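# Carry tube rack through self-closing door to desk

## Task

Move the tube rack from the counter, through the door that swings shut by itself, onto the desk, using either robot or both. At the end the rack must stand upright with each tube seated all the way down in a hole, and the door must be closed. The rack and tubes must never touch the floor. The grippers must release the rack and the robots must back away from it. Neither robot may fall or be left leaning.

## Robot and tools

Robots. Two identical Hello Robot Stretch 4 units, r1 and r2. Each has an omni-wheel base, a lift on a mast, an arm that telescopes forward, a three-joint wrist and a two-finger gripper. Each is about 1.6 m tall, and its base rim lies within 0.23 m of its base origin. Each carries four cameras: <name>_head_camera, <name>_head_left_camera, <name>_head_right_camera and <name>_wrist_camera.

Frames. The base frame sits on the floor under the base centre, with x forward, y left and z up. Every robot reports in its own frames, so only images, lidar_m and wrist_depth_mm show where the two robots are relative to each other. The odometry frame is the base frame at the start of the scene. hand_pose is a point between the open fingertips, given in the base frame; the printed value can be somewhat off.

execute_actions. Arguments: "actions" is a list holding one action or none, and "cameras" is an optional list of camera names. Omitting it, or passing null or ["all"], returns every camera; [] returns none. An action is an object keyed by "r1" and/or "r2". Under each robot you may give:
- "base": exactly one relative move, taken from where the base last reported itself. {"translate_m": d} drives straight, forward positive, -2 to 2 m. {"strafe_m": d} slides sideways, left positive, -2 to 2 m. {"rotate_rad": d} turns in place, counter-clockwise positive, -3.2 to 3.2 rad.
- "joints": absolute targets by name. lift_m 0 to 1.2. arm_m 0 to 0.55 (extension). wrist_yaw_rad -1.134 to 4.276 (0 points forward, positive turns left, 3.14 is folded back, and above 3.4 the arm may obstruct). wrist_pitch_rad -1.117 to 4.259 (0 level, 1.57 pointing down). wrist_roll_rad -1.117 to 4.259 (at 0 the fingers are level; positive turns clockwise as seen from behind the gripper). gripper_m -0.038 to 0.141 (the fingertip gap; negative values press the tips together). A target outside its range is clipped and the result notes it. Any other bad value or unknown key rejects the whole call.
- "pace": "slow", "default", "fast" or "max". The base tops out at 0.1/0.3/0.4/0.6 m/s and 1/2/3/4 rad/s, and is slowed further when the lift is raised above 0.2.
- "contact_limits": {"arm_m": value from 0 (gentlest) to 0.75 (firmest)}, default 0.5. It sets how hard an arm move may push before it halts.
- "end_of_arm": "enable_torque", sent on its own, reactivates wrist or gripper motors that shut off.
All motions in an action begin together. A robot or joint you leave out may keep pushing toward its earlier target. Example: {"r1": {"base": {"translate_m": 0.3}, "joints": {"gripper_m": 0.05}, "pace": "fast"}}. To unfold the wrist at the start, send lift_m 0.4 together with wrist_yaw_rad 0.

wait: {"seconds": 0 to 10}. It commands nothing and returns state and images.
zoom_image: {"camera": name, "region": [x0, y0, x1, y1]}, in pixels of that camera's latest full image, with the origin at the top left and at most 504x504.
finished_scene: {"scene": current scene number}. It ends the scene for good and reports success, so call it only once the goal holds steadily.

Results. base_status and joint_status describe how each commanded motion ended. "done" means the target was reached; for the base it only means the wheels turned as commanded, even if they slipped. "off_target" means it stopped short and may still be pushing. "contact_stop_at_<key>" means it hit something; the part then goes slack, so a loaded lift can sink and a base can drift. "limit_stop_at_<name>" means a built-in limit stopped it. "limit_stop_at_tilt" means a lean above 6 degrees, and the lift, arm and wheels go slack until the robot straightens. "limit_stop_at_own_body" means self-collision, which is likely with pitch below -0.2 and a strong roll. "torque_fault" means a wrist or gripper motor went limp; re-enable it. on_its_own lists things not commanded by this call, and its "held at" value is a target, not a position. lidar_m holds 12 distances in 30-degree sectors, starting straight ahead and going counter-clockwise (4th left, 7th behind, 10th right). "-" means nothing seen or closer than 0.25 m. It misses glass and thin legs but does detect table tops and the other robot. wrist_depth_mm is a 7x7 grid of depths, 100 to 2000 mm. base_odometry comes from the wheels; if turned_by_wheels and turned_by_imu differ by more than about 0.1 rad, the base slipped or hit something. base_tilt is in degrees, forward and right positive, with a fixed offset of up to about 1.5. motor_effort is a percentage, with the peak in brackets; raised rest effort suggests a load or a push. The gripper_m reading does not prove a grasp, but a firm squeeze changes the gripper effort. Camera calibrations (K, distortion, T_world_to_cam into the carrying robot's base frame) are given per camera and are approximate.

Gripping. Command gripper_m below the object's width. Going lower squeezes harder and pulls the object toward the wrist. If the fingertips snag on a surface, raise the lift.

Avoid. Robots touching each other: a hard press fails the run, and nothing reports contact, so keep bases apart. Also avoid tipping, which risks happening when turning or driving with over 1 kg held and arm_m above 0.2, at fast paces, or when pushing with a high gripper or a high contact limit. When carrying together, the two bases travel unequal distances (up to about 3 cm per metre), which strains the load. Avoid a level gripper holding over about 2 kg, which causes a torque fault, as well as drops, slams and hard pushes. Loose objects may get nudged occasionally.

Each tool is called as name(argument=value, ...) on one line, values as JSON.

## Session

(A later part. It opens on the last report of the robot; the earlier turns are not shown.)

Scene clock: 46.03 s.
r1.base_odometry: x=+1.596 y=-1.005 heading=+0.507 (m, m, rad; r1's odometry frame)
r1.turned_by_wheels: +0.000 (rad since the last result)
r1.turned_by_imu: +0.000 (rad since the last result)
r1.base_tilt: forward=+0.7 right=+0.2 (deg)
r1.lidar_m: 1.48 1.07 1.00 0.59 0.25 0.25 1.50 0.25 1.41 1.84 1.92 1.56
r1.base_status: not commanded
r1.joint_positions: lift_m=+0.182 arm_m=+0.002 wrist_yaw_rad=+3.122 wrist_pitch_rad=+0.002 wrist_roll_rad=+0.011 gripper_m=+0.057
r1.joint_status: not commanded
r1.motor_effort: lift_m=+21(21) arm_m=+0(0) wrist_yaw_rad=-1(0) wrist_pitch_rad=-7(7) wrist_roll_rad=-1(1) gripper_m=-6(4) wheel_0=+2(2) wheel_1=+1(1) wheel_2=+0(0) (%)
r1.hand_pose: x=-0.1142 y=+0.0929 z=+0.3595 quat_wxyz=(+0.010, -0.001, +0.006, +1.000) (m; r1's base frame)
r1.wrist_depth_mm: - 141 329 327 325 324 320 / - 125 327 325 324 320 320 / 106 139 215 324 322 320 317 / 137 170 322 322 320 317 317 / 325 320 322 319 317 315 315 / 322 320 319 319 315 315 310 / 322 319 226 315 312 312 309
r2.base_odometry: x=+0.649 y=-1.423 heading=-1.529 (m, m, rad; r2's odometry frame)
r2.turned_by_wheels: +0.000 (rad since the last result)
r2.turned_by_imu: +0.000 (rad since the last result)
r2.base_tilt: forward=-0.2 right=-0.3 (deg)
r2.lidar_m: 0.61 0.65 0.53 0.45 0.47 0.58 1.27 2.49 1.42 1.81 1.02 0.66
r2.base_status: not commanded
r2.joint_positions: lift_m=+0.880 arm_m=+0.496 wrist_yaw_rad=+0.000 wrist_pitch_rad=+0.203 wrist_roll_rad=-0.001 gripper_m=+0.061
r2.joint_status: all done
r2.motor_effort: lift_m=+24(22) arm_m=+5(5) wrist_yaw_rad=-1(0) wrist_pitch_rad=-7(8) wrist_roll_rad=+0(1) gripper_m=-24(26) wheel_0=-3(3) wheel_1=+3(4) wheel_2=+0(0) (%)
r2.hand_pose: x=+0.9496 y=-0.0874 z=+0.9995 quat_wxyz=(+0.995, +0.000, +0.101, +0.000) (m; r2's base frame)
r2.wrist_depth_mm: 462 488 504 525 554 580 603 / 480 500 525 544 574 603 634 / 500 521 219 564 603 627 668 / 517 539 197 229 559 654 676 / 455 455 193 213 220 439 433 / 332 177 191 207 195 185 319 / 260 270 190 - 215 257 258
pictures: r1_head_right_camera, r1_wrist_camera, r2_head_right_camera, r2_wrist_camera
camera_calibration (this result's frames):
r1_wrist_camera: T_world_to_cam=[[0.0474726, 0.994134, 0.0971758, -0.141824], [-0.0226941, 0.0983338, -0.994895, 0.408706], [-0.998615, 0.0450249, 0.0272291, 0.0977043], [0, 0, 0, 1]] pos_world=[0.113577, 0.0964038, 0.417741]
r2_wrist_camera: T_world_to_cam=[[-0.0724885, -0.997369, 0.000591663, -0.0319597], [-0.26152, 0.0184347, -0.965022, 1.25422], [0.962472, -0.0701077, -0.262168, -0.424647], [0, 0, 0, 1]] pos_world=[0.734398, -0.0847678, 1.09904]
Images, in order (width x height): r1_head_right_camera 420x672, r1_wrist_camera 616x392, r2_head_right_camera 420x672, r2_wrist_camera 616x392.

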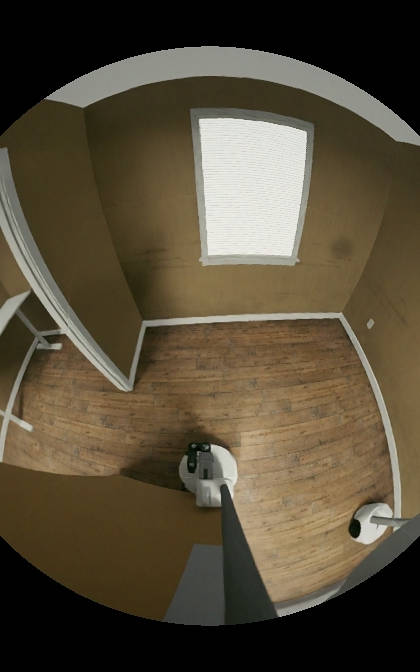

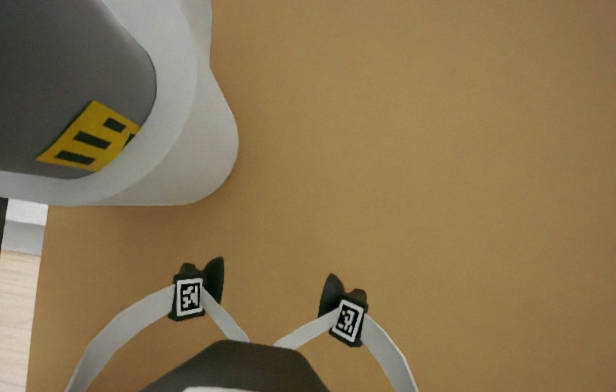

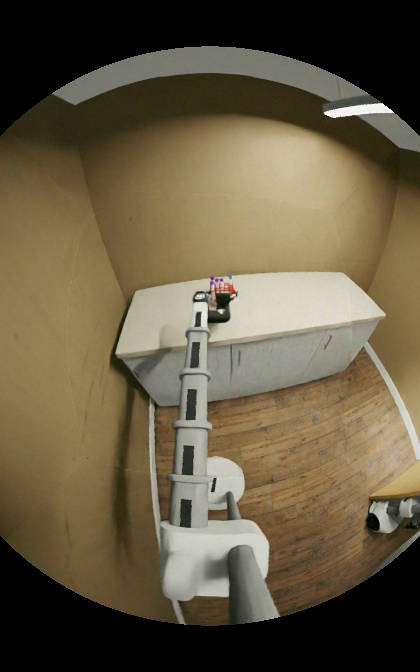

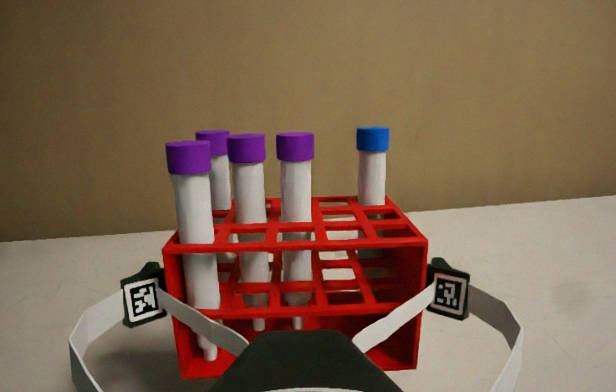

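execute_actions(actions=[{"r1":{"base":{"strafe_m":-0.07},"pace":"slow"},"r2":{"base":{"rotate_rad":0.48},"joints":{"arm_m":0.2},"pace":"slow"}}], cameras=[])

execute_actions(actions=[{"r1":{"base":{"translate_m":-0.035},"pace":"slow"},"r2":{"base":{"translate_m":-1.82},"joints":{"arm_m":0.005},"pace":"fast"}}], cameras=["r1_head_right_camera"])

execute_actions(actions=[{"r2":{"base":{"rotate_rad":-1.65},"pace":"slow"}}], cameras=["r1_head_right_camera","r2_head_camera","r2_head_left_camera","r2_wrist_camera"])

Scene clock: 59.40 s.
r1.base_odometry: x=+1.630 y=-1.066 heading=+0.507 (m, m, rad; r1's odometry frame)
r1.turned_by_wheels: +0.000 (rad since the last result)
r1.turned_by_imu: +0.000 (rad since the last result)
r1.base_tilt: forward=+0.7 right=+0.1 (deg)
r1.lidar_m: 1.46 1.14 1.07 0.60 0.25 0.25 1.54 1.58 1.39 1.76 1.83 1.55
r1.base_status: done
r1.joint_positions: lift_m=+0.182 arm_m=+0.002 wrist_yaw_rad=+3.122 wrist_pitch_rad=+0.002 wrist_roll_rad=+0.011 gripper_m=+0.057
r1.joint_status: not commanded
r1.motor_effort: lift_m=+21(21) arm_m=+0(0) wrist_yaw_rad=-1(1) wrist_pitch_rad=-7(7) wrist_roll_rad=-3(1) gripper_m=-3(4) wheel_0=+4(8) wheel_1=-4(6) wheel_2=+0(1) (%)
r1.hand_pose: x=-0.1142 y=+0.0929 z=+0.3595 quat_wxyz=(+0.010, -0.001, +0.006, +1.000) (m; r1's base frame)
r1.wrist_depth_mm: - 141 329 327 327 325 325 / - 125 325 325 325 324 322 / 106 139 216 324 324 322 320 / 138 171 324 320 320 319 319 / 1661 322 320 320 319 319 317 / 1060 322 317 319 315 315 315 / 778 319 226 315 315 314 312
r2.base_odometry: x=+0.649 y=-1.423 heading=-1.049 (m, m, rad; r2's odometry frame)
r2.turned_by_wheels: +0.480 (rad since the last result)
r2.turned_by_imu: +0.469 (rad since the last result)
r2.base_tilt: forward=-0.1 right=-0.2 (deg)
r2.lidar_m: 0.62 0.54 0.46 0.46 0.56 1.15 2.48 1.38 1.48 1.11 0.72 0.62
r2.base_status: done
r2.joint_positions: lift_m=+0.880 arm_m=+0.201 wrist_yaw_rad=+0.000 wrist_pitch_rad=+0.203 wrist_roll_rad=-0.001 gripper_m=+0.061
r2.joint_status: all done
r2.motor_effort: lift_m=+24(24) arm_m=-5(5) wrist_yaw_rad=+0(1) wrist_pitch_rad=-9(9) wrist_roll_rad=+2(0) gripper_m=-26(26) wheel_0=-1(6) wheel_1=-2(4) wheel_2=-1(6) (%)
r2.hand_pose: x=+0.6543 y=-0.0874 z=+0.9995 quat_wxyz=(+0.995, +0.000, +0.101, +0.000) (m; r2's base frame)
r2.wrist_depth_mm: 433 549 798 798 741 707 668 / 436 559 809 820 768 723 683 / 436 564 220 854 798 750 715 / 439 580 197 228 564 668 661 / 445 535 192 213 219 439 436 / 424 178 191 207 194 185 320 / 436 315 190 - 214 258 260
pictures: none
No camera images: the call's "cameras" was empty. Leave "cameras" out to get every camera's image.

Scene clock: 65.57 s.
r1.base_odometry: x=+1.599 y=-1.083 heading=+0.507 (m, m, rad; r1's odometry frame)
r1.turned_by_wheels: +0.000 (rad since the last result)
r1.turned_by_imu: +0.000 (rad since the last result)
r1.base_tilt: forward=+0.7 right=+0.1 (deg)
r1.lidar_m: 1.53 1.18 1.09 0.53 0.26 0.25 1.51 1.55 1.88 1.76 0.75 0.84
r1.base_status: done
r1.joint_positions: lift_m=+0.182 arm_m=+0.002 wrist_yaw_rad=+3.122 wrist_pitch_rad=+0.002 wrist_roll_rad=+0.011 gripper_m=+0.057
r1.joint_status: not commanded
r1.motor_effort: lift_m=+21(21) arm_m=+0(0) wrist_yaw_rad=+0(1) wrist_pitch_rad=-7(6) wrist_roll_rad=-1(1) gripper_m=-4(4) wheel_0=-7(8) wheel_1=-4(7) wheel_2=+6(12) (%)
r1.hand_pose: x=-0.1142 y=+0.0929 z=+0.3595 quat_wxyz=(+0.010, -0.001, +0.006, +1.000) (m; r1's base frame)
r1.wrist_depth_mm: - 141 327 325 320 317 312 / - 125 324 324 320 314 310 / 106 139 215 320 315 312 307 / 138 171 322 317 312 310 304 / 1576 325 319 315 314 307 304 / 1042 320 315 314 309 304 303 / 778 322 224 309 306 303 300
r2.base_odometry: x=-0.258 y=+0.155 heading=-1.049 (m, m, rad; r2's odometry frame)
r2.turned_by_wheels: +0.000 (rad since the last result)
r2.turned_by_imu: +0.004 (rad since the last result)
r2.base_tilt: forward=+0.0 right=-0.3 (deg)
r2.lidar_m: 0.42 1.19 1.07 1.06 0.84 0.70 0.72 0.89 1.49 1.58 0.84 0.47
r2.base_status: done
r2.joint_positions: lift_m=+0.880 arm_m=+0.006 wrist_yaw_rad=+0.000 wrist_pitch_rad=+0.203 wrist_roll_rad=-0.001 gripper_m=+0.061
r2.joint_status: all done
r2.motor_effort: lift_m=+23(24) arm_m=-4(5) wrist_yaw_rad=+1(1) wrist_pitch_rad=-10(10) wrist_roll_rad=+0(0) gripper_m=-26(25) wheel_0=+0(8) wheel_1=+0(7) wheel_2=-1(12) (%)
r2.hand_pose: x=+0.4592 y=-0.0875 z=+0.9996 quat_wxyz=(+0.995, +0.000, +0.102, +0.000) (m; r2's base frame)
r2.wrist_depth_mm: 1078 1366 - - - - - / 1098 1397 - - - - - / 1098 1397 220 - - 1863 1863 / 1098 1430 198 228 - 1921 1863 / 1098 1397 183 213 219 - - / 1138 177 191 207 195 185 1808 / 1098 1430 190 - 214 1464 1499
pictures: r1_head_right_camera
Images, in order (width x height): r1_head_right_camera 420x672.

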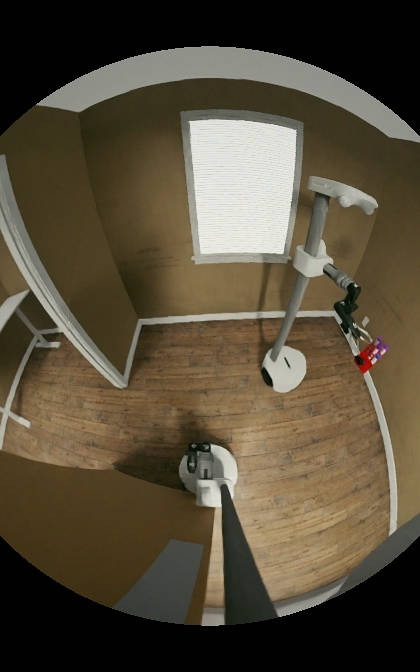

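Scene clock: 68.50 s.
r1.base_odometry: x=+1.599 y=-1.083 heading=+0.507 (m, m, rad; r1's odometry frame)
r1.turned_by_wheels: +0.000 (rad since the last result)
r1.turned_by_imu: +0.000 (rad since the last result)
r1.base_tilt: forward=+0.8 right=+0.1 (deg)
r1.lidar_m: 0.80 1.19 1.10 0.50 0.25 0.25 1.51 1.55 1.86 1.76 0.90 0.73
r1.base_status: not commanded
r1.joint_positions: lift_m=+0.182 arm_m=+0.002 wrist_yaw_rad=+3.122 wrist_pitch_rad=+0.002 wrist_roll_rad=+0.011 gripper_m=+0.057
r1.joint_status: not commanded
r1.motor_effort: lift_m=+21(21) arm_m=+0(0) wrist_yaw_rad=+0(1) wrist_pitch_rad=-7(7) wrist_roll_rad=-2(1) gripper_m=-4(2) wheel_0=-6(7) wheel_1=-5(5) wheel_2=+6(6) (%)
r1.hand_pose: x=-0.1142 y=+0.0929 z=+0.3595 quat_wxyz=(+0.010, -0.001, +0.006, +1.000) (m; r1's base frame)
r1.wrist_depth_mm: - 141 329 325 320 315 312 / - 125 324 322 317 314 310 / 106 139 216 319 315 312 309 / 138 171 322 317 315 310 306 / 1576 325 320 315 312 307 303 / 1042 322 317 314 310 304 301 / 778 320 225 309 304 303 298
r2.base_odometry: x=-0.258 y=+0.155 heading=-2.699 (m, m, rad; r2's odometry frame)
r2.turned_by_wheels: -1.649 (rad since the last result)
r2.turned_by_imu: -1.623 (rad since the last result)
r2.base_tilt: forward=-0.2 right=-0.3 (deg)
r2.lidar_m: 0.43 0.86 2.33 2.19 1.22 1.05 1.05 0.88 0.70 0.70 0.86 0.47
r2.base_status: done
r2.joint_positions: lift_m=+0.880 arm_m=+0.006 wrist_yaw_rad=+0.000 wrist_pitch_rad=+0.203 wrist_roll_rad=-0.001 gripper_m=+0.061
r2.joint_status: not commanded
r2.motor_effort: lift_m=+23(23) arm_m=-4(4) wrist_yaw_rad=+0(0) wrist_pitch_rad=-10(9) wrist_roll_rad=+0(1) gripper_m=-27(27) wheel_0=+3(4) wheel_1=+4(5) wheel_2=+1(5) (%)
r2.hand_pose: x=+0.4592 y=-0.0874 z=+0.9996 quat_wxyz=(+0.995, +0.000, +0.102, +0.000) (m; r2's base frame)
r2.wrist_depth_mm: 1025 1255 - - 1118 1078 1025 / 1042 1308 - - 1160 1118 1078 / 1042 1308 217 - 1182 1160 1118 / 1060 1366 200 228 1229 1205 1160 / 1078 1308 183 213 219 1229 1182 / 1098 178 190 207 195 185 1255 / 1060 1397 190 - 214 1336 1281
pictures: r1_head_right_camera, r2_head_camera, r2_head_left_camera, r2_wrist_camera
camera_calibration (this result's frames):
r2_wrist_camera: T_world_to_cam=[[-0.0725941, -0.997361, 0.000605986, -0.067501], [-0.261717, 0.0184631, -0.964968, 1.12604], [0.962411, -0.0702096, -0.262367, 0.0475454], [0, 0, 0, 1]] pos_world=[0.244046, -0.084775, 1.09911]
Images, in order (width x height): r1_head_right_camera 420x672, r2_head_camera 420x560, r2_head_left_camera 420x672, r2_wrist_camera 616x392.

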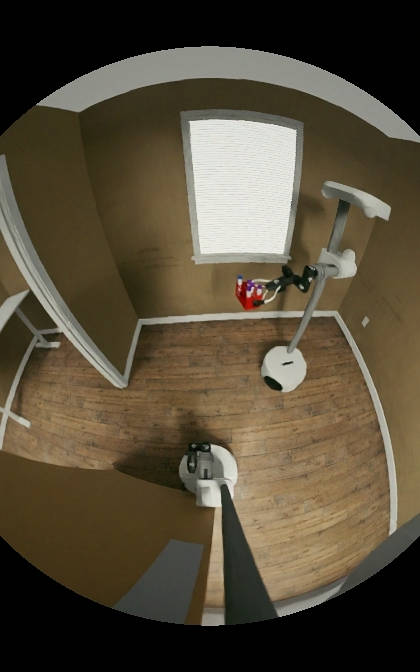

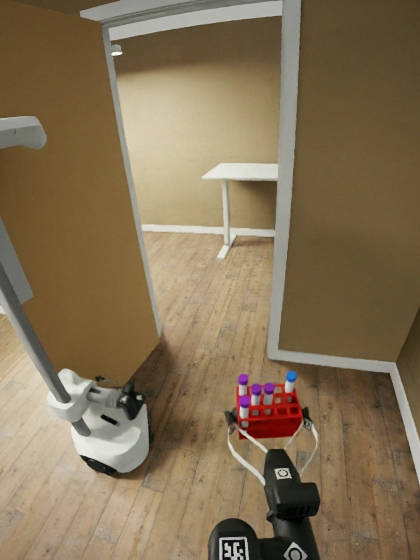

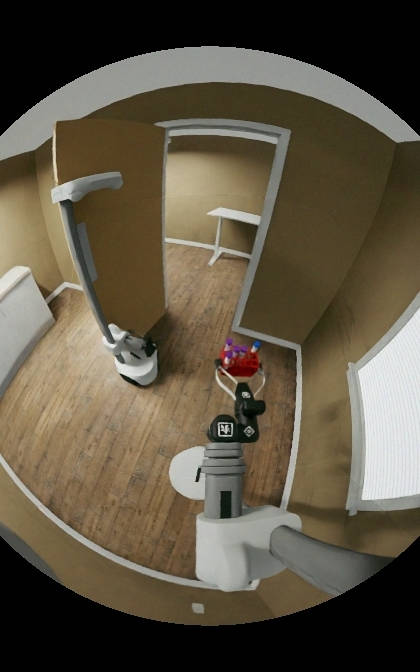

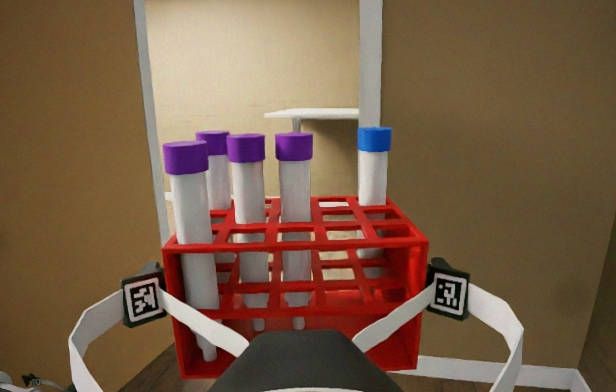

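execute_actions(actions=[{"r2":{"base":{"translate_m":1.15},"pace":"fast"}}], cameras=["r1_head_left_camera","r2_head_camera","r2_head_right_camera"])

Scene clock: 80.30 s.
r1.base_odometry: x=+1.599 y=-1.083 heading=+0.507 (m, m, rad; r1's odometry frame)
r1.turned_by_wheels: +0.000 (rad since the last result)
r1.turned_by_imu: +0.000 (rad since the last result)
r1.base_tilt: forward=+0.8 right=+0.1 (deg)
r1.lidar_m: 1.53 0.39 0.47 0.55 0.26 0.25 1.50 1.56 1.87 1.77 1.82 1.60
r1.base_status: not commanded
r1.joint_positions: lift_m=+0.182 arm_m=+0.002 wrist_yaw_rad=+3.122 wrist_pitch_rad=+0.002 wrist_roll_rad=+0.011 gripper_m=+0.057
r1.joint_status: not commanded
r1.motor_effort: lift_m=+21(21) arm_m=+0(0) wrist_yaw_rad=+0(1) wrist_pitch_rad=-7(7) wrist_roll_rad=-2(1) gripper_m=-4(5) wheel_0=-7(6) wheel_1=-4(4) wheel_2=+7(6) (%)
r1.hand_pose: x=-0.1142 y=+0.0929 z=+0.3595 quat_wxyz=(+0.010, -0.001, +0.006, +1.000) (m; r1's base frame)
r1.wrist_depth_mm: - 141 325 325 320 315 312 / - 125 324 324 319 314 310 / 106 139 216 320 317 310 309 / 138 171 320 319 314 310 306 / 1618 325 322 317 312 306 303 / 1060 324 315 314 310 304 300 / 778 319 225 310 306 303 301
r2.base_odometry: x=-1.297 y=-0.338 heading=-2.698 (m, m, rad; r2's odometry frame)
r2.turned_by_wheels: +0.000 (rad since the last result)
r2.turned_by_imu: -0.007 (rad since the last result)
r2.base_tilt: forward=-0.1 right=-0.3 (deg)
r2.lidar_m: 0.40 0.71 0.63 0.43 0.41 2.19 2.15 1.20 1.06 0.83 0.48 0.44
r2.base_status: done
r2.joint_positions: lift_m=+0.880 arm_m=+0.006 wrist_yaw_rad=+0.000 wrist_pitch_rad=+0.203 wrist_roll_rad=-0.001 gripper_m=+0.061
r2.joint_status: not commanded
r2.motor_effort: lift_m=+23(23) arm_m=-4(4) wrist_yaw_rad=-1(3) wrist_pitch_rad=-10(10) wrist_roll_rad=+1(1) gripper_m=-26(26) wheel_0=+1(6) wheel_1=+2(10) wheel_2=+2(11) (%)
r2.hand_pose: x=+0.4593 y=-0.0874 z=+0.9996 quat_wxyz=(+0.995, +0.000, +0.102, +0.000) (m; r2's base frame)
r2.wrist_depth_mm: - - - - - 1921 1863 / - - - - - - 1863 / - - 219 - - - 1661 / - - 200 228 - - 1921 / - - 183 213 219 - 1921 / 1921 178 191 207 195 185 1756 / 1499 1537 190 - 215 1499 1464
pictures: r1_head_left_camera, r2_head_camera, r2_head_right_camera
Images, in order (width x height): r1_head_left_camera 420x672, r2_head_camera 420x560, r2_head_right_camera 420x672.

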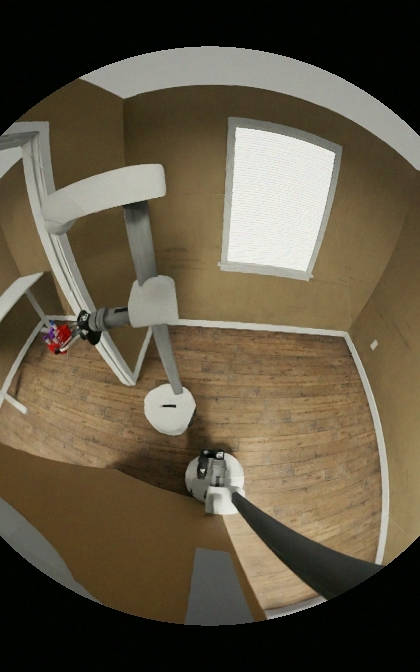

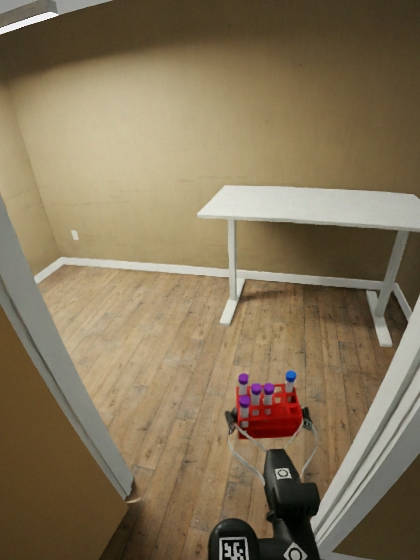

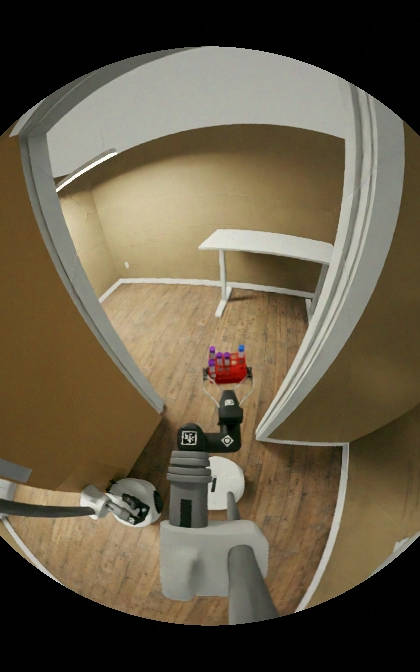

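execute_actions(actions=[{"r2":{"base":{"translate_m":1.25},"joints":{"lift_m":1.0},"pace":"fast"},"r1":{"base":{"translate_m":0.3},"pace":"slow"}}], cameras=[])

execute_actions(actions=[{"r2":{"base":{"rotate_rad":-0.4},"pace":"slow"},"r1":{"base":{"translate_m":0.3}}}], cameras=["r1_head_left_camera","r2_head_camera","r2_wrist_camera"])

Scene clock: 90.53 s.
r1.base_odometry: x=+1.862 y=-0.938 heading=+0.507 (m, m, rad; r1's odometry frame)
r1.turned_by_wheels: +0.000 (rad since the last result)
r1.turned_by_imu: -0.002 (rad since the last result)
r1.base_tilt: forward=+0.7 right=-0.1 (deg)
r1.lidar_m: 1.20 1.20 0.93 1.36 0.36 0.25 1.79 1.87 1.85 1.76 1.81 1.30
r1.base_status: done
r1.joint_positions: lift_m=+0.182 arm_m=+0.002 wrist_yaw_rad=+3.122 wrist_pitch_rad=+0.002 wrist_roll_rad=+0.011 gripper_m=+0.057
r1.joint_status: not commanded
r1.motor_effort: lift_m=+21(21) arm_m=+0(0) wrist_yaw_rad=-1(0) wrist_pitch_rad=-7(7) wrist_roll_rad=-1(2) gripper_m=-3(5) wheel_0=+5(5) wheel_1=+0(4) wheel_2=-4(8) (%)
r1.hand_pose: x=-0.1142 y=+0.0929 z=+0.3595 quat_wxyz=(+0.010, -0.001, +0.006, +1.000) (m; r1's base frame)
r1.wrist_depth_mm: - 141 332 357 389 424 459 / - 124 332 357 387 421 462 / 106 139 216 359 389 427 462 / 138 171 334 359 389 427 459 / 1756 1618 334 359 389 424 466 / 1042 317 329 351 392 430 466 / 768 314 231 366 384 430 466
r2.base_odometry: x=-2.426 y=-0.875 heading=-2.698 (m, m, rad; r2's odometry frame)
r2.turned_by_wheels: +0.000 (rad since the last result)
r2.turned_by_imu: -0.007 (rad since the last result)
r2.base_tilt: forward=-0.2 right=-0.3 (deg)
r2.lidar_m: 0.38 1.58 2.35 1.31 0.75 0.72 1.37 0.83 1.32 1.12 0.64 0.49
r2.base_status: done
r2.joint_positions: lift_m=+1.000 arm_m=+0.006 wrist_yaw_rad=+0.000 wrist_pitch_rad=+0.203 wrist_roll_rad=-0.001 gripper_m=+0.061
r2.joint_status: all done
r2.motor_effort: lift_m=+23(30) arm_m=-5(4) wrist_yaw_rad=+0(1) wrist_pitch_rad=-9(11) wrist_roll_rad=+1(1) gripper_m=-26(25) wheel_0=+2(7) wheel_1=+3(8) wheel_2=+2(11) (%)
r2.hand_pose: x=+0.4592 y=-0.0874 z=+1.1196 quat_wxyz=(+0.995, +0.000, +0.101, +0.000) (m; r2's base frame)
r2.wrist_depth_mm: 1205 1138 1060 1042 991 946 904 / 1229 1182 1118 1060 1008 976 931 / 1281 1255 220 1098 1042 1025 960 / 1397 1308 198 229 809 946 931 / 1464 1366 183 213 219 627 621 / 1537 178 190 207 194 185 462 / 1576 1499 190 - 215 368 370
pictures: none
No camera images: the call's "cameras" was empty. Leave "cameras" out to get every camera's image.

Scene clock: 93.00 s.
r1.base_odometry: x=+2.124 y=-0.792 heading=+0.507 (m, m, rad; r1's odometry frame)
r1.turned_by_wheels: +0.000 (rad since the last result)
r1.turned_by_imu: -0.002 (rad since the last result)
r1.base_tilt: forward=+0.8 right=-0.1 (deg)
r1.lidar_m: 0.92 0.98 0.80 0.38 0.53 1.14 2.11 2.19 1.87 1.75 1.42 0.98
r1.base_status: done
r1.joint_positions: lift_m=+0.182 arm_m=+0.002 wrist_yaw_rad=+3.122 wrist_pitch_rad=+0.002 wrist_roll_rad=+0.011 gripper_m=+0.057
r1.joint_status: not commanded
r1.motor_effort: lift_m=+21(21) arm_m=+0(0) wrist_yaw_rad=+1(0) wrist_pitch_rad=-6(6) wrist_roll_rad=-1(1) gripper_m=-2(4) wheel_0=+2(8) wheel_1=+2(5) wheel_2=-2(12) (%)
r1.hand_pose: x=-0.1142 y=+0.0930 z=+0.3595 quat_wxyz=(+0.010, -0.001, +0.006, +1.000) (m; r1's base frame)
r1.wrist_depth_mm: - 141 - - - 1430 1042 / - 124 - - - 1366 976 / 106 139 215 - - 1336 931 / 138 170 - - - 1281 917 / 1756 - - - - 1229 904 / 1042 1025 1078 1336 1576 1160 854 / 768 798 530 976 1042 1060 809
r2.base_odometry: x=-2.426 y=-0.875 heading=-3.098 (m, m, rad; r2's odometry frame)
r2.turned_by_wheels: -0.400 (rad since the last result)
r2.turned_by_imu: -0.394 (rad since the last result)
r2.base_tilt: forward=-0.2 right=-0.3 (deg)
r2.lidar_m: 0.40 0.57 1.69 2.34 1.08 0.71 0.78 0.91 0.84 1.35 0.90 0.47
r2.base_status: done
r2.joint_positions: lift_m=+1.000 arm_m=+0.006 wrist_yaw_rad=+0.000 wrist_pitch_rad=+0.203 wrist_roll_rad=-0.001 gripper_m=+0.061
r2.joint_status: not commanded
r2.motor_effort: lift_m=+23(23) arm_m=-4(4) wrist_yaw_rad=+1(0) wrist_pitch_rad=-9(9) wrist_roll_rad=+1(1) gripper_m=-24(26) wheel_0=+2(5) wheel_1=+2(7) wheel_2=+0(5) (%)
r2.hand_pose: x=+0.4592 y=-0.0874 z=+1.1196 quat_wxyz=(+0.995, +0.000, +0.101, +0.000) (m; r2's base frame)
r2.wrist_depth_mm: 931 976 991 1042 1098 1138 1182 / 976 1008 1042 1098 1160 1205 1229 / 991 1042 219 1138 1205 1255 1308 / 1025 1025 198 229 798 960 946 / 683 654 192 213 219 627 615 / 477 178 191 208 195 185 480 / 373 387 190 - 215 1499 1464
pictures: r1_head_left_camera, r2_head_camera, r2_wrist_camera
camera_calibration (this result's frames):
r2_wrist_camera: T_world_to_cam=[[-0.0726076, -0.99736, 0.000597414, -0.0675621], [-0.261597, 0.0184662, -0.965001, 1.24184], [0.962442, -0.0702227, -0.262247, 0.0788894], [0, 0, 0, 1]] pos_world=[0.244029, -0.0847759, 1.2191]
Images, in order (width x height): r1_head_left_camera 420x672, r2_head_camera 420x560, r2_wrist_camera 616x392.

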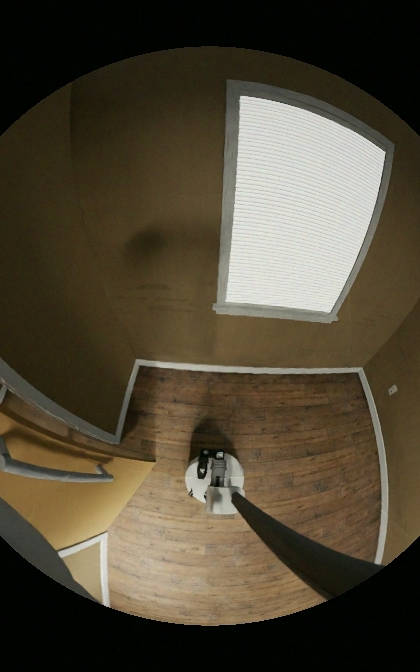

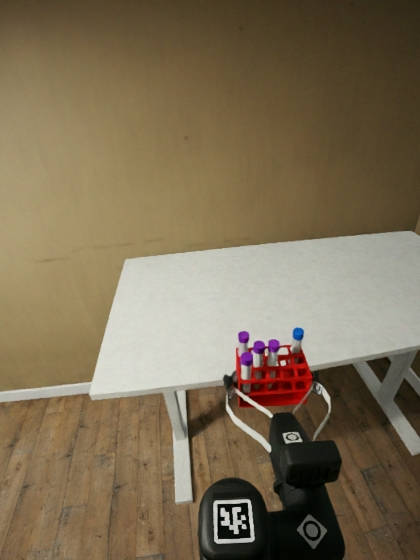

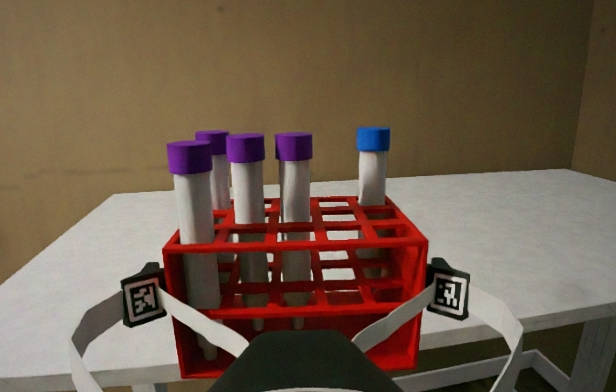

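execute_actions(actions=[{"r2":{"joints":{"arm_m":0.33,"lift_m":0.895}}}], cameras=[])

Scene clock: 96.97 s.
r1.base_odometry: x=+2.124 y=-0.792 heading=+0.507 (m, m, rad; r1's odometry frame)
r1.turned_by_wheels: +0.000 (rad since the last result)
r1.turned_by_imu: +0.000 (rad since the last result)
r1.base_tilt: forward=+0.6 right=+0.2 (deg)
r1.lidar_m: 0.89 1.01 0.85 0.71 0.83 1.12 2.10 2.18 1.84 1.76 1.41 0.99
r1.base_status: not commanded
r1.joint_positions: lift_m=+0.182 arm_m=+0.002 wrist_yaw_rad=+3.122 wrist_pitch_rad=+0.002 wrist_roll_rad=+0.011 gripper_m=+0.057
r1.joint_status: not commanded
r1.motor_effort: lift_m=+21(21) arm_m=+0(0) wrist_yaw_rad=+0(0) wrist_pitch_rad=-7(7) wrist_roll_rad=-2(1) gripper_m=-2(5) wheel_0=+2(2) wheel_1=+2(2) wheel_2=-2(2) (%)
r1.hand_pose: x=-0.1142 y=+0.0930 z=+0.3595 quat_wxyz=(+0.010, -0.001, +0.006, +1.000) (m; r1's base frame)
r1.wrist_depth_mm: - 141 - - - 1397 1060 / - 125 - - - 1336 960 / 106 139 216 - - 1336 946 / 138 171 - - - 1281 931 / 1808 - - - - 1229 904 / 1042 1025 1098 1336 1576 1160 878 / 778 798 530 976 1042 1060 854
r2.base_odometry: x=-2.426 y=-0.875 heading=-3.098 (m, m, rad; r2's odometry frame)
r2.turned_by_wheels: +0.000 (rad since the last result)
r2.turned_by_imu: -0.001 (rad since the last result)
r2.base_tilt: forward=-0.1 right=-0.4 (deg)
r2.lidar_m: 0.56 0.56 1.71 2.36 1.09 0.73 0.70 0.73 0.86 1.34 0.91 0.62
r2.base_status: not commanded
r2.joint_positions: lift_m=+0.895 arm_m=+0.329 wrist_yaw_rad=+0.000 wrist_pitch_rad=+0.203 wrist_roll_rad=-0.001 gripper_m=+0.061
r2.joint_status: all done
r2.motor_effort: lift_m=+13(28) arm_m=+5(5) wrist_yaw_rad=-1(1) wrist_pitch_rad=-8(8) wrist_roll_rad=+2(1) gripper_m=-25(25) wheel_0=+2(2) wheel_1=+2(2) wheel_2=+0(0) (%)
r2.hand_pose: x=+0.7826 y=-0.0874 z=+1.0154 quat_wxyz=(+0.995, +0.000, +0.101, +0.000) (m; r2's base frame)
r2.wrist_depth_mm: 668 699 732 759 798 820 866 / 699 723 750 788 831 878 904 / 723 750 220 809 854 891 946 / 634 615 199 229 492 585 574 / 402 399 192 213 220 384 377 / 293 178 190 207 195 185 281 / 228 235 189 - 215 225 226
pictures: none
No camera images: the call's "cameras" was empty. Leave "cameras" out to get every camera's image.

execute_actions(actions=[{"r2":{"joints":{"lift_m":0.876},"pace":"slow"}}], cameras=[])

execute_actions(actions=[{"r2":{"joints":{"gripper_m":0.141}}}], cameras=[])

execute_actions(actions=[{"r2":{"joints":{"arm_m":0.005},"base":{"translate_m":-0.1},"pace":"fast"}}], cameras=["r1_head_left_camera","r2_wrist_camera"])

Scene clock: 101.20 s.
r1.base_odometry: x=+2.124 y=-0.792 heading=+0.507 (m, m, rad; r1's odometry frame)
r1.turned_by_wheels: +0.000 (rad since the last result)
r1.turned_by_imu: +0.000 (rad since the last result)
r1.base_tilt: forward=+0.7 right=+0.1 (deg)
r1.lidar_m: 0.93 0.98 0.83 0.72 0.82 1.11 2.08 2.17 1.82 1.75 1.44 0.96
r1.base_status: not commanded
r1.joint_positions: lift_m=+0.182 arm_m=+0.002 wrist_yaw_rad=+3.122 wrist_pitch_rad=+0.002 wrist_roll_rad=+0.011 gripper_m=+0.057
r1.joint_status: not commanded
r1.motor_effort: lift_m=+21(21) arm_m=+0(0) wrist_yaw_rad=+0(1) wrist_pitch_rad=-7(7) wrist_roll_rad=-1(2) gripper_m=+0(4) wheel_0=+2(2) wheel_1=+2(2) wheel_2=-2(2) (%)
r1.hand_pose: x=-0.1142 y=+0.0930 z=+0.3595 quat_wxyz=(+0.010, -0.001, +0.006, +1.000) (m; r1's base frame)
r1.wrist_depth_mm: - 141 - - - 1397 1008 / - 125 - - - 1366 960 / 106 139 215 - - 1308 931 / 138 170 - - - 1281 917 / 1756 - - - - 1205 891 / 1060 1042 1078 1366 1576 1182 891 / 768 798 525 946 1008 1042 866
r2.base_odometry: x=-2.426 y=-0.875 heading=-3.098 (m, m, rad; r2's odometry frame)
r2.turned_by_wheels: +0.000 (rad since the last result)
r2.turned_by_imu: -0.001 (rad since the last result)
r2.base_tilt: forward=-0.1 right=-0.3 (deg)
r2.lidar_m: 0.53 0.57 1.70 2.35 1.12 0.72 0.71 0.72 0.82 1.37 0.95 0.61
r2.base_status: not commanded
r2.joint_positions: lift_m=+0.876 arm_m=+0.329 wrist_yaw_rad=+0.000 wrist_pitch_rad=+0.203 wrist_roll_rad=-0.001 gripper_m=+0.061
r2.joint_status: all done
r2.motor_effort: lift_m=+13(14) arm_m=+5(5) wrist_yaw_rad=-2(1) wrist_pitch_rad=-9(9) wrist_roll_rad=+0(1) gripper_m=-25(27) wheel_0=+2(2) wheel_1=+2(2) wheel_2=+0(0) (%)
r2.hand_pose: x=+0.7826 y=-0.0874 z=+0.9964 quat_wxyz=(+0.995, +0.000, +0.101, +0.000) (m; r2's base frame)
r2.wrist_depth_mm: 668 699 732 759 798 831 866 / 699 715 759 788 820 878 917 / 715 750 218 798 842 891 931 / 559 549 198 228 436 517 508 / 353 355 192 213 220 342 334 / 259 178 191 207 195 185 249 / 202 208 190 - 201 200 204
pictures: none
No camera images: the call's "cameras" was empty. Leave "cameras" out to get every camera's image.

Scene clock: 103.03 s.
r1.base_odometry: x=+2.124 y=-0.792 heading=+0.507 (m, m, rad; r1's odometry frame)
r1.turned_by_wheels: +0.000 (rad since the last result)
r1.turned_by_imu: +0.000 (rad since the last result)
r1.base_tilt: forward=+0.7 right=+0.0 (deg)
r1.lidar_m: 0.89 0.98 0.86 0.73 0.82 1.11 2.10 2.17 1.85 1.72 1.42 1.00
r1.base_status: not commanded
r1.joint_positions: lift_m=+0.182 arm_m=+0.002 wrist_yaw_rad=+3.122 wrist_pitch_rad=+0.002 wrist_roll_rad=+0.011 gripper_m=+0.057
r1.joint_status: not commanded
r1.motor_effort: lift_m=+21(21) arm_m=+0(0) wrist_yaw_rad=-1(0) wrist_pitch_rad=-7(7) wrist_roll_rad=-2(2) gripper_m=-2(1) wheel_0=+2(3) wheel_1=+2(2) wheel_2=-2(2) (%)
r1.hand_pose: x=-0.1142 y=+0.0930 z=+0.3595 quat_wxyz=(+0.010, -0.001, +0.006, +1.000) (m; r1's base frame)
r1.wrist_depth_mm: - 141 - - - 1464 1060 / - 124 - - - 1397 960 / 106 139 215 - - 1308 931 / 138 170 - - - 1281 917 / 1756 - - - - 1229 891 / 1060 1042 1098 1308 1537 1182 866 / 778 798 525 960 1008 1042 854
r2.base_odometry: x=-2.426 y=-0.875 heading=-3.098 (m, m, rad; r2's odometry frame)
r2.turned_by_wheels: +0.000 (rad since the last result)
r2.turned_by_imu: +0.000 (rad since the last result)
r2.base_tilt: forward=-0.1 right=-0.3 (deg)
r2.lidar_m: 0.54 0.55 1.72 2.34 1.08 0.71 0.71 0.70 0.82 1.35 0.94 0.62
r2.base_status: not commanded
r2.joint_positions: lift_m=+0.876 arm_m=+0.329 wrist_yaw_rad=+0.000 wrist_pitch_rad=+0.202 wrist_roll_rad=-0.001 gripper_m=+0.141
r2.joint_status: all done
r2.motor_effort: lift_m=+13(13) arm_m=+5(5) wrist_yaw_rad=-2(0) wrist_pitch_rad=-5(8) wrist_roll_rad=+1(1) gripper_m=+1(26) wheel_0=+2(2) wheel_1=+2(2) wheel_2=+0(1) (%)
r2.hand_pose: x=+0.7827 y=-0.0874 z=+0.9968 quat_wxyz=(+0.995, +0.000, +0.101, +0.000) (m; r2's base frame)
r2.wrist_depth_mm: 676 707 732 759 798 831 878 / 699 723 750 798 809 866 904 / 723 750 244 809 842 904 931 / 569 554 219 242 477 525 517 / 357 355 203 236 224 343 338 / 260 237 213 202 228 241 251 / 208 206 210 - 212 200 202
pictures: none
No camera images: the call's "cameras" was empty. Leave "cameras" out to get every camera's image.

Scene clock: 104.80 s.
r1.base_odometry: x=+2.124 y=-0.792 heading=+0.507 (m, m, rad; r1's odometry frame)
r1.turned_by_wheels: +0.000 (rad since the last result)
r1.turned_by_imu: +0.000 (rad since the last result)
r1.base_tilt: forward=+0.6 right=-0.1 (deg)
r1.lidar_m: 0.92 0.99 0.85 0.77 0.84 1.14 2.09 2.17 1.84 1.75 1.43 0.95
r1.base_status: not commanded
r1.joint_positions: lift_m=+0.182 arm_m=+0.002 wrist_yaw_rad=+3.122 wrist_pitch_rad=+0.002 wrist_roll_rad=+0.011 gripper_m=+0.057
r1.joint_status: not commanded
r1.motor_effort: lift_m=+21(21) arm_m=+0(0) wrist_yaw_rad=-1(2) wrist_pitch_rad=-7(7) wrist_roll_rad=-1(1) gripper_m=-3(2) wheel_0=+3(2) wheel_1=+2(2) wheel_2=-2(2) (%)
r1.hand_pose: x=-0.1142 y=+0.0930 z=+0.3595 quat_wxyz=(+0.010, -0.001, +0.006, +1.000) (m; r1's base frame)
r1.wrist_depth_mm: - 141 - - - 1430 1060 / - 125 - - - 1397 976 / 106 139 216 - - 1336 931 / 137 171 - - - 1281 904 / 1808 - - - - 1229 891 / 1060 1042 1078 1336 1537 1182 878 / 778 798 525 976 1025 1060 854
r2.base_odometry: x=-2.326 y=-0.870 heading=-3.098 (m, m, rad; r2's odometry frame)
r2.turned_by_wheels: +0.000 (rad since the last result)
r2.turned_by_imu: +0.000 (rad since the last result)
r2.base_tilt: forward=-0.2 right=-0.3 (deg)
r2.lidar_m: 0.65 0.66 1.83 2.34 0.92 0.60 0.60 0.61 0.79 1.37 1.08 0.70
r2.base_status: done
r2.joint_positions: lift_m=+0.876 arm_m=+0.006 wrist_yaw_rad=+0.000 wrist_pitch_rad=+0.202 wrist_roll_rad=-0.001 gripper_m=+0.141
r2.joint_status: all done
r2.motor_effort: lift_m=+13(13) arm_m=-5(5) wrist_yaw_rad=-1(1) wrist_pitch_rad=-7(6) wrist_roll_rad=+1(1) gripper_m=+1(1) wheel_0=-1(4) wheel_1=-1(8) wheel_2=-1(11) (%)
r2.hand_pose: x=+0.4593 y=-0.0875 z=+0.9967 quat_wxyz=(+0.995, +0.000, +0.101, +0.000) (m; r2's base frame)
r2.wrist_depth_mm: 1008 1042 1098 1138 1205 1229 1281 / 1042 1098 1138 1205 1255 1308 1336 / 1078 1118 1118 946 1160 1118 1098 / 574 569 554 544 535 530 591 / 1160 430 1255 1336 1397 1464 1464 / 1182 904 1336 1336 1464 1576 1464 / 1255 1281 1366 - 1537 1464 1160
pictures: r1_head_left_camera, r2_wrist_camera
camera_calibration (this result's frames):
r2_wrist_camera: T_world_to_cam=[[-0.0727889, -0.997347, 0.000522738, -0.0673735], [-0.26061, 0.0185141, -0.965267, 1.12308], [0.962696, -0.070397, -0.261266, 0.0454499], [0, 0, 0, 1]] pos_world=[0.244029, -0.0847881, 1.09599]
Images, in order (width x height): r1_head_left_camera 420x672, r2_wrist_camera 616x392.

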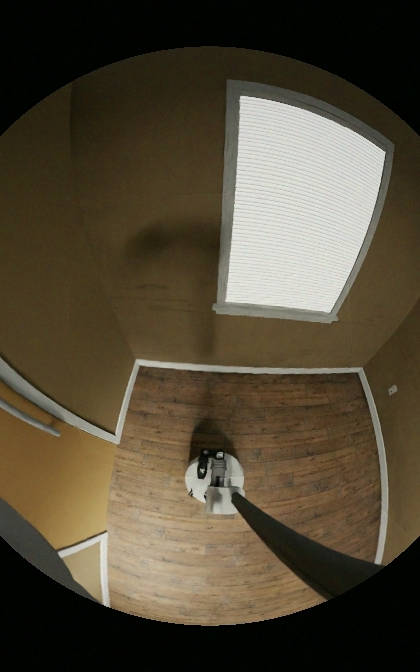

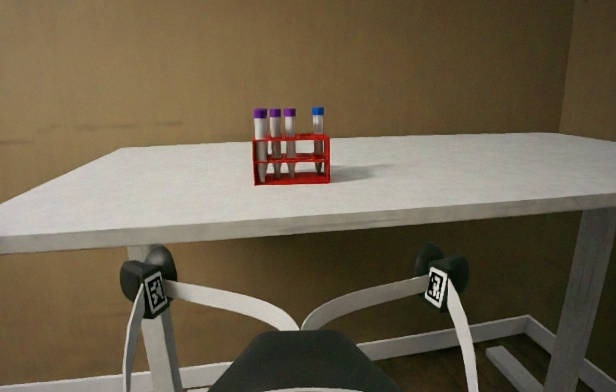

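finished_scene(scene=2)

The scene is finished: the task was done.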